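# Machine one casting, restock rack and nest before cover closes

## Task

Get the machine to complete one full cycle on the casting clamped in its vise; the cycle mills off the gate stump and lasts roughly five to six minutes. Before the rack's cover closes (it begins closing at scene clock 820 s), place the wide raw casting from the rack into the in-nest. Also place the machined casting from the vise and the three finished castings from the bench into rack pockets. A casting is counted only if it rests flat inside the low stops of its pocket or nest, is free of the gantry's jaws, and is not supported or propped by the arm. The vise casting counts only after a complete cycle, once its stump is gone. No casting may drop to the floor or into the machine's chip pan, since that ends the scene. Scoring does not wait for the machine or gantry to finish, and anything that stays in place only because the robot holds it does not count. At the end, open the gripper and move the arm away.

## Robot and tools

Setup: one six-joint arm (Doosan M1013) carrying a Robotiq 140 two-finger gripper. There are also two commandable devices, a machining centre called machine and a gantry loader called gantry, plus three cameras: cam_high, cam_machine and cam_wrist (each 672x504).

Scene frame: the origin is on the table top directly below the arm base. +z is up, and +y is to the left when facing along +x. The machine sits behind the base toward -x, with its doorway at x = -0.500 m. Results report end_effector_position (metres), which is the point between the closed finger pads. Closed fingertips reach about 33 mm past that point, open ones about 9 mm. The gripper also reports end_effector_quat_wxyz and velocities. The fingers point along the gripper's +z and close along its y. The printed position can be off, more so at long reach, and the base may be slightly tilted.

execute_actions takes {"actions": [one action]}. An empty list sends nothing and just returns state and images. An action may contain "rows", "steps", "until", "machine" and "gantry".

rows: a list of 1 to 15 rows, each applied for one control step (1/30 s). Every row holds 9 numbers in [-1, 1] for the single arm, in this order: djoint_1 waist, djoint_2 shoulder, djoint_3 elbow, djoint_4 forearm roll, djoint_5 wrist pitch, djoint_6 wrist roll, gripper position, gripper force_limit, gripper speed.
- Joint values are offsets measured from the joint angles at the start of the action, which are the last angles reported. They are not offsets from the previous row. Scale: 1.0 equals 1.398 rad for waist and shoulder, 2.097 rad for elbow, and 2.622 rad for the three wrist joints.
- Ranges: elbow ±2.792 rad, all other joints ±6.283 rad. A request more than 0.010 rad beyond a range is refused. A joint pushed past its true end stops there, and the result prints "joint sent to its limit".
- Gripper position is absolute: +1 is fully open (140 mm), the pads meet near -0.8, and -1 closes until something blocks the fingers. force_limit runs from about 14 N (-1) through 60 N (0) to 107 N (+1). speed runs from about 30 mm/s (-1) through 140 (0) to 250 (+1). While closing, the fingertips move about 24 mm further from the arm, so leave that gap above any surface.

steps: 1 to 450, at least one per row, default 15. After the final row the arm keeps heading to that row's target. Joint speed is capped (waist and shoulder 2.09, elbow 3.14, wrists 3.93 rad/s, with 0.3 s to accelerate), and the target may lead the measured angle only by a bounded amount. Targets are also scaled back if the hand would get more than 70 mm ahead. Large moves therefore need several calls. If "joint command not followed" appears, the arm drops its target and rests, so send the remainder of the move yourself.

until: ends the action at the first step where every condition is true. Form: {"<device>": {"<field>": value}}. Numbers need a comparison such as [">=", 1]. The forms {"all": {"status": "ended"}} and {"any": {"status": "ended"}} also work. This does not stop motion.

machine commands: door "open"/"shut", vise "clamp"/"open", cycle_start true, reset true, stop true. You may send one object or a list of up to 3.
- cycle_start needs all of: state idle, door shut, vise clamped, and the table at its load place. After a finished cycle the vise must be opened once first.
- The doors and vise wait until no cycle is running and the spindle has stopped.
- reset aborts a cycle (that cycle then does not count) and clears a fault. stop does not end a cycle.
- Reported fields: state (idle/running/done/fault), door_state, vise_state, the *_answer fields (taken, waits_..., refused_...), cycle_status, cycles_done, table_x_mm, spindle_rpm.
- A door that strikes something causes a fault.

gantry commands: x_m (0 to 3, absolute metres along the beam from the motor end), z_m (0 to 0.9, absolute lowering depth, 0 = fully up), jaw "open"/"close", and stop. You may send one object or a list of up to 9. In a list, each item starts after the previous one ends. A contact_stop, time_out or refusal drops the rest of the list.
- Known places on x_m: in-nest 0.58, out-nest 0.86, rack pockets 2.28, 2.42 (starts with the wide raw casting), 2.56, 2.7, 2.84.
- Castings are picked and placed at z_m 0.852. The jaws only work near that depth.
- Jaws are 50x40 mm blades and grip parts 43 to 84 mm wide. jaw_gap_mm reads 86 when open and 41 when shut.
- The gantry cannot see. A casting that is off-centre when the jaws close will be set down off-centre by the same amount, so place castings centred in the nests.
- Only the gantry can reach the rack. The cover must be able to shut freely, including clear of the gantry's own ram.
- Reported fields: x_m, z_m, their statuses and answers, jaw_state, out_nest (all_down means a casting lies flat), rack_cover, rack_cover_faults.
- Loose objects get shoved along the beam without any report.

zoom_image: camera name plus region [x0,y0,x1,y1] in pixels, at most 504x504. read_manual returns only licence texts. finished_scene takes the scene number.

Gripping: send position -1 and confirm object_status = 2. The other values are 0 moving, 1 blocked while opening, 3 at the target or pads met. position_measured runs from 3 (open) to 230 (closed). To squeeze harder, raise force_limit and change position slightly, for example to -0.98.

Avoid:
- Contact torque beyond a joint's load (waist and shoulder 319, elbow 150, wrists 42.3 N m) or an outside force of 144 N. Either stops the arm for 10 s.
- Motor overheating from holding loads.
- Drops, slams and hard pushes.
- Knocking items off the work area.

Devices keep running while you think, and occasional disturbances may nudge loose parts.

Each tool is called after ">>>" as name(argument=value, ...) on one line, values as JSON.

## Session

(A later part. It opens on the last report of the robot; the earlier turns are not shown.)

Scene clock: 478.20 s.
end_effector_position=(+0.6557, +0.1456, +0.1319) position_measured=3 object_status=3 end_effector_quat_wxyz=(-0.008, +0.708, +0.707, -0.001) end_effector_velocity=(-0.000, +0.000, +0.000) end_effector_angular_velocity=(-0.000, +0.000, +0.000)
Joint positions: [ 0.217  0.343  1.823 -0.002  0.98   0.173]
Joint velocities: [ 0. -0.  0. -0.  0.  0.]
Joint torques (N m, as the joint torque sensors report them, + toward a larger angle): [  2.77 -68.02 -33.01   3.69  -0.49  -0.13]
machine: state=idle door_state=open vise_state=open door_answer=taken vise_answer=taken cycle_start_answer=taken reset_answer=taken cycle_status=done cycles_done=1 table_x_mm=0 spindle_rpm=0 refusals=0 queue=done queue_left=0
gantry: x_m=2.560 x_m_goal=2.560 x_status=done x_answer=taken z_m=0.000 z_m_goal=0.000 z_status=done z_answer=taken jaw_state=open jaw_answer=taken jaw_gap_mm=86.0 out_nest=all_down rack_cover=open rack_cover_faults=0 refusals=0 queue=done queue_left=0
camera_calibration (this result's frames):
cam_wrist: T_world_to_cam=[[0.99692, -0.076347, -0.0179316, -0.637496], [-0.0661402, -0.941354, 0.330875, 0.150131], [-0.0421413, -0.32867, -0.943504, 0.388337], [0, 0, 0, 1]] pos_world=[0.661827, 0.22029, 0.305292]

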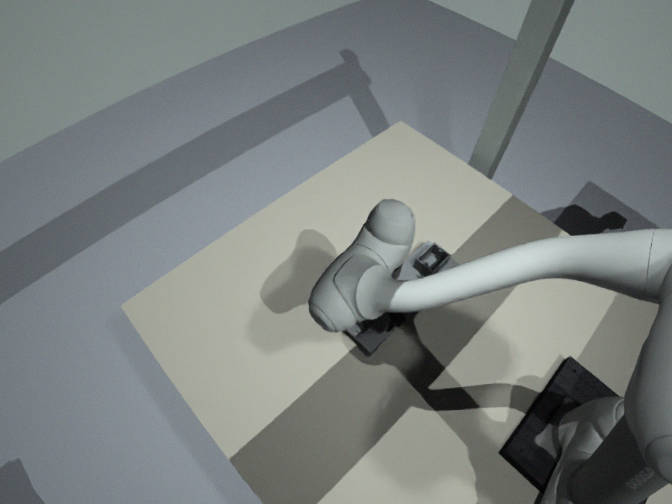

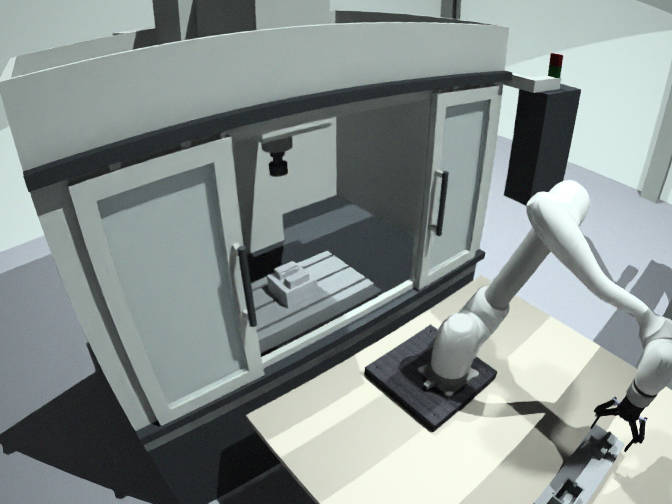

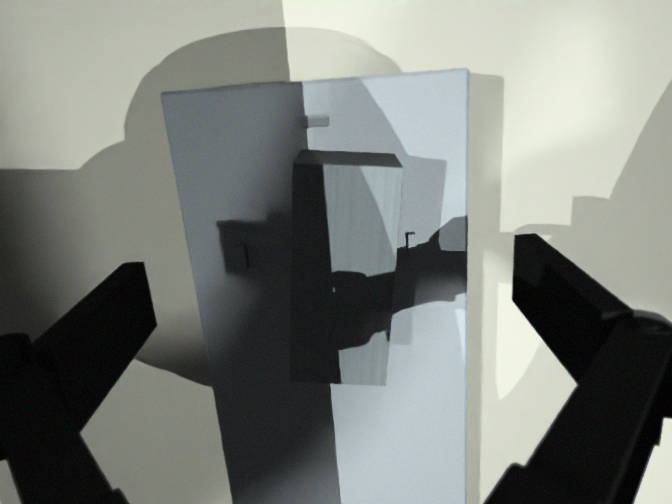

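>>> execute_actions(actions=[{"rows":[[0,-0.1,0.02,0,0.04,0,1,0,0],[0,-0.1,0.02,0,0.04,0,1,0,0],[0,-0.1,0.02,0,0.04,0,1,0,0],[0,-0.3,0.1,0,0.08,0,1,0,0],[0,-0.3,0.1,0,0.08,0,1,0,0],[0,-0.3,0.1,0,0.08,0,1,0,0],[0,-0.3,0.1,0,0.08,0,1,0,0],[0,-0.3,0.1,0,0.08,0,1,0,0],[0,-0.4,0.1,0,0.12,0,1,0,0]],"steps":60}])

>>> execute_actions(actions=[{"gantry":[{"x_m":0.86},{"z_m":0.852},{"jaw":"close"},{"z_m":0},{"x_m":2.7},{"z_m":0.852},{"jaw":"open"},{"z_m":0}],"steps":450,"until":{"gantry":{"queue_left":["<=",2],"jaw_state":"holding"}}}])

>>> execute_actions(actions=[{"steps":150,"until":{"gantry":{"queue":"done"}}}])

>>> finished_scene(scene=1)

Scene clock: 487.03 s.
end_effector_position=(+0.4107, +0.1006, +0.3332) position_measured=3 object_status=3 end_effector_quat_wxyz=(+0.002, +0.708, +0.706, +0.013) end_effector_velocity=(+0.000, -0.000, -0.001) end_effector_angular_velocity=(-0.000, +0.002, +0.001)
Joint positions: [ 0.217 -0.216  2.032 -0.002  1.295  0.173]
Joint velocities: [-0.     0.002 -0.    -0.    -0.    -0.001]
Joint torques (N m, as the joint torque sensors report them, + toward a larger angle): [  1.66 -15.87 -39.55   4.69  -0.15  -0.15]
machine: state=idle door_state=open vise_state=open door_answer=taken vise_answer=taken cycle_start_answer=taken reset_answer=taken cycle_status=done cycles_done=1 table_x_mm=0 spindle_rpm=0 refusals=0 queue=done queue_left=0
gantry: x_m=2.560 x_m_goal=2.560 x_status=done x_answer=taken z_m=0.000 z_m_goal=0.000 z_status=done z_answer=taken jaw_state=open jaw_answer=taken jaw_gap_mm=86.0 out_nest=all_down rack_cover=open rack_cover_faults=0 refusals=0 queue=done queue_left=0
camera_calibration (this result's frames):
cam_wrist: T_world_to_cam=[[0.996864, -0.0774973, 0.0160022, -0.40426], [-0.0785044, -0.943102, 0.323103, 0.0328123], [-0.00994789, -0.323346, -0.946228, 0.540321], [0, 0, 0, 1]] pos_world=[0.410943, 0.174327, 0.507134]

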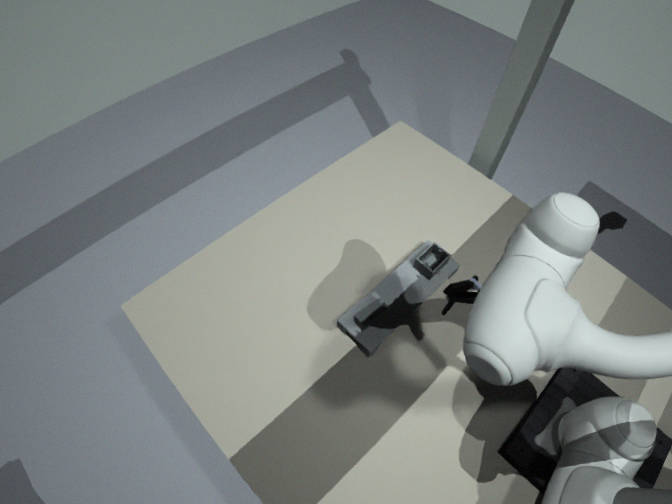

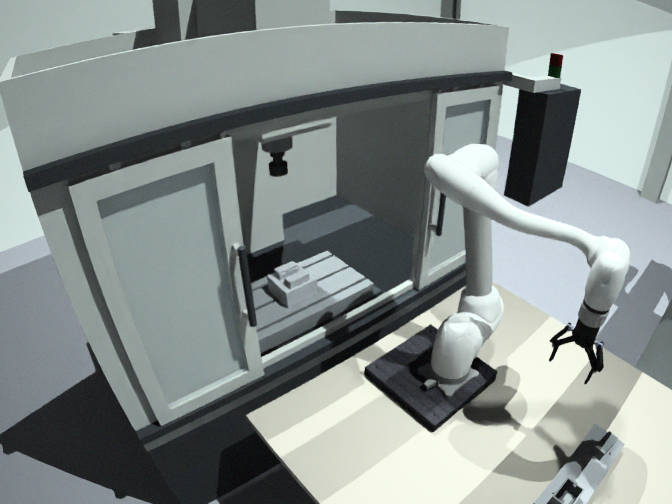

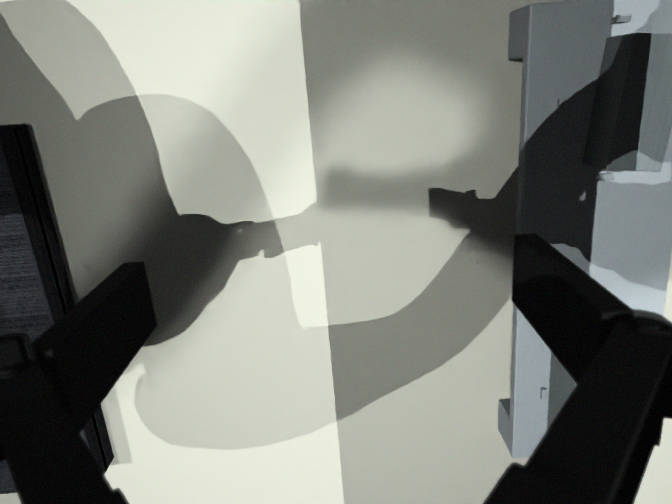

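Scene clock: 495.53 s.
end_effector_position=(+0.4107, +0.1006, +0.3332) position_measured=3 object_status=3 end_effector_quat_wxyz=(+0.002, +0.708, +0.706, +0.013) end_effector_velocity=(+0.000, +0.000, +0.001) end_effector_angular_velocity=(+0.000, -0.001, +0.000)
Joint positions: [ 0.217 -0.216  2.032 -0.002  1.295  0.173]
Joint velocities: [ 0.001 -0.001 -0.     0.    -0.     0.001]
Joint torques (N m, as the joint torque sensors report them, + toward a larger angle): [  1.56 -17.01 -38.71   4.08   0.3    0.47]
machine: state=idle door_state=open vise_state=open door_answer=taken vise_answer=taken cycle_start_answer=taken reset_answer=taken cycle_status=done cycles_done=1 table_x_mm=0 spindle_rpm=0 refusals=0 queue=done queue_left=0
gantry: x_m=2.700 x_m_goal=2.700 x_status=done x_answer=taken z_m=0.001 z_m_goal=0.852 z_status=moving z_answer=taken jaw_state=holding jaw_answer=taken jaw_gap_mm=43.9 out_nest=all_up rack_cover=open rack_cover_faults=0 refusals=0 queue=running queue_left=2
camera_calibration (this result's frames):
cam_wrist: T_world_to_cam=[[0.996864, -0.0774978, 0.0160242, -0.404277], [-0.078512, -0.943103, 0.323098, 0.0328157], [-0.00992692, -0.323343, -0.94623, 0.540325], [0, 0, 0, 1]] pos_world=[0.41095, 0.174328, 0.507147]

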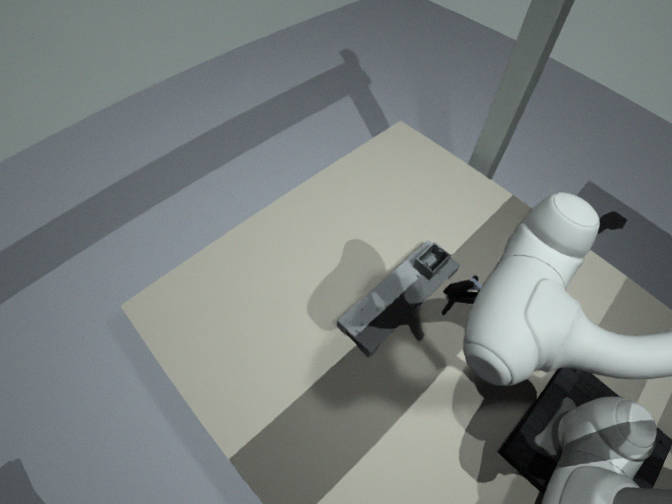

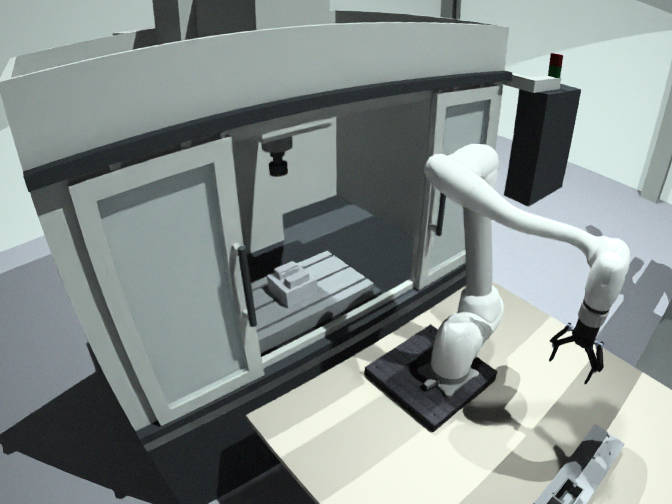

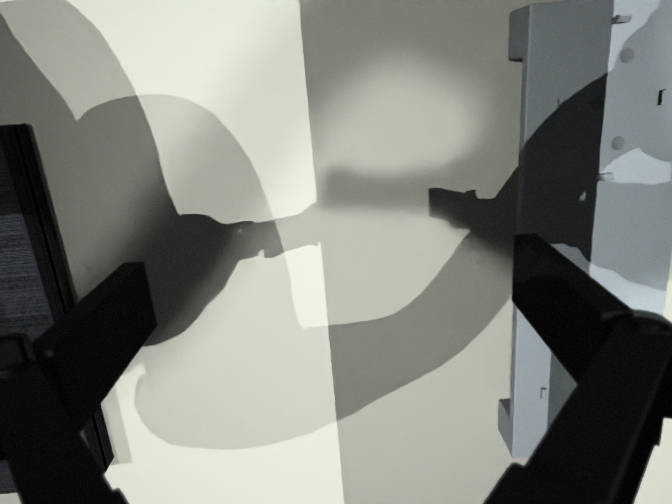

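Scene clock: 499.07 s.
end_effector_position=(+0.4107, +0.1006, +0.3332) position_measured=3 object_status=3 end_effector_quat_wxyz=(+0.002, +0.708, +0.706, +0.013) end_effector_velocity=(-0.000, +0.000, +0.000) end_effector_angular_velocity=(-0.000, -0.000, +0.000)
Joint positions: [ 0.217 -0.216  2.032 -0.002  1.295  0.173]
Joint velocities: [ 0. -0.  0. -0.  0.  0.]
Joint torques (N m, as the joint torque sensors report them, + toward a larger angle): [  1.65 -16.84 -38.45   4.45   0.34   0.08]
machine: state=idle door_state=open vise_state=open door_answer=taken vise_answer=taken cycle_start_answer=taken reset_answer=taken cycle_status=done cycles_done=1 table_x_mm=0 spindle_rpm=0 refusals=0 queue=done queue_left=0
gantry: x_m=2.700 x_m_goal=2.700 x_status=done x_answer=taken z_m=0.000 z_m_goal=0.000 z_status=done z_answer=taken jaw_state=open jaw_answer=taken jaw_gap_mm=86.0 out_nest=all_up rack_cover=open rack_cover_faults=0 refusals=0 queue=done queue_left=0
camera_calibration (this result's frames):
cam_wrist: T_world_to_cam=[[0.996864, -0.0774981, 0.0160243, -0.404277], [-0.0785123, -0.943103, 0.323098, 0.0328158], [-0.00992692, -0.323343, -0.94623, 0.540325], [0, 0, 0, 1]] pos_world=[0.41095, 0.174328, 0.507147]

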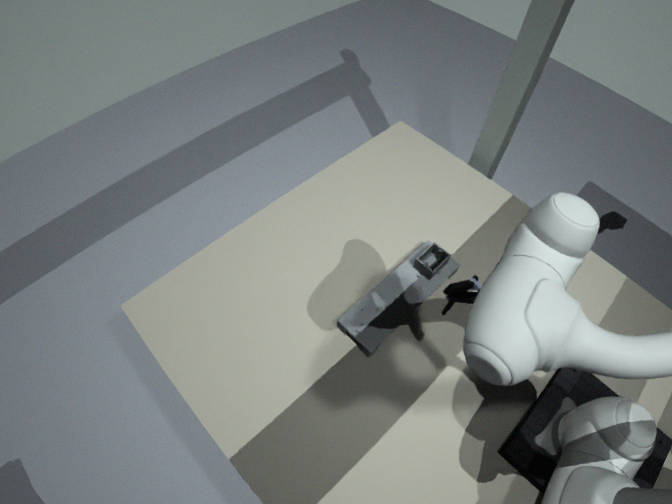

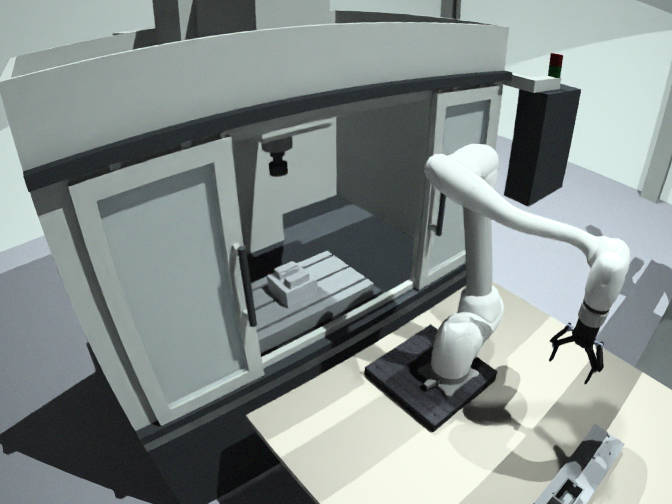

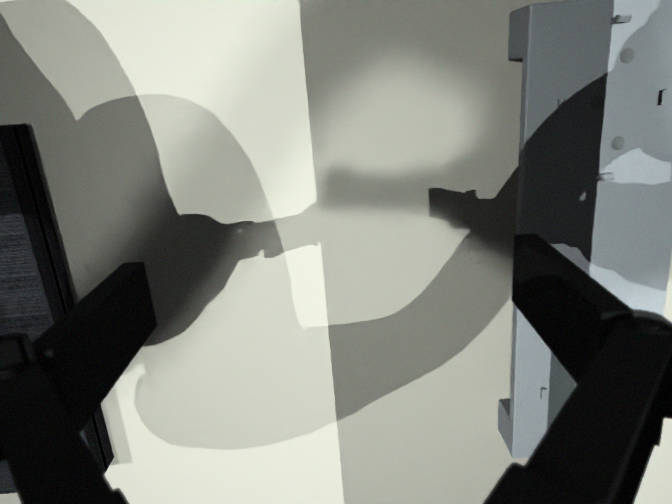

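The scene is finished: the task was done.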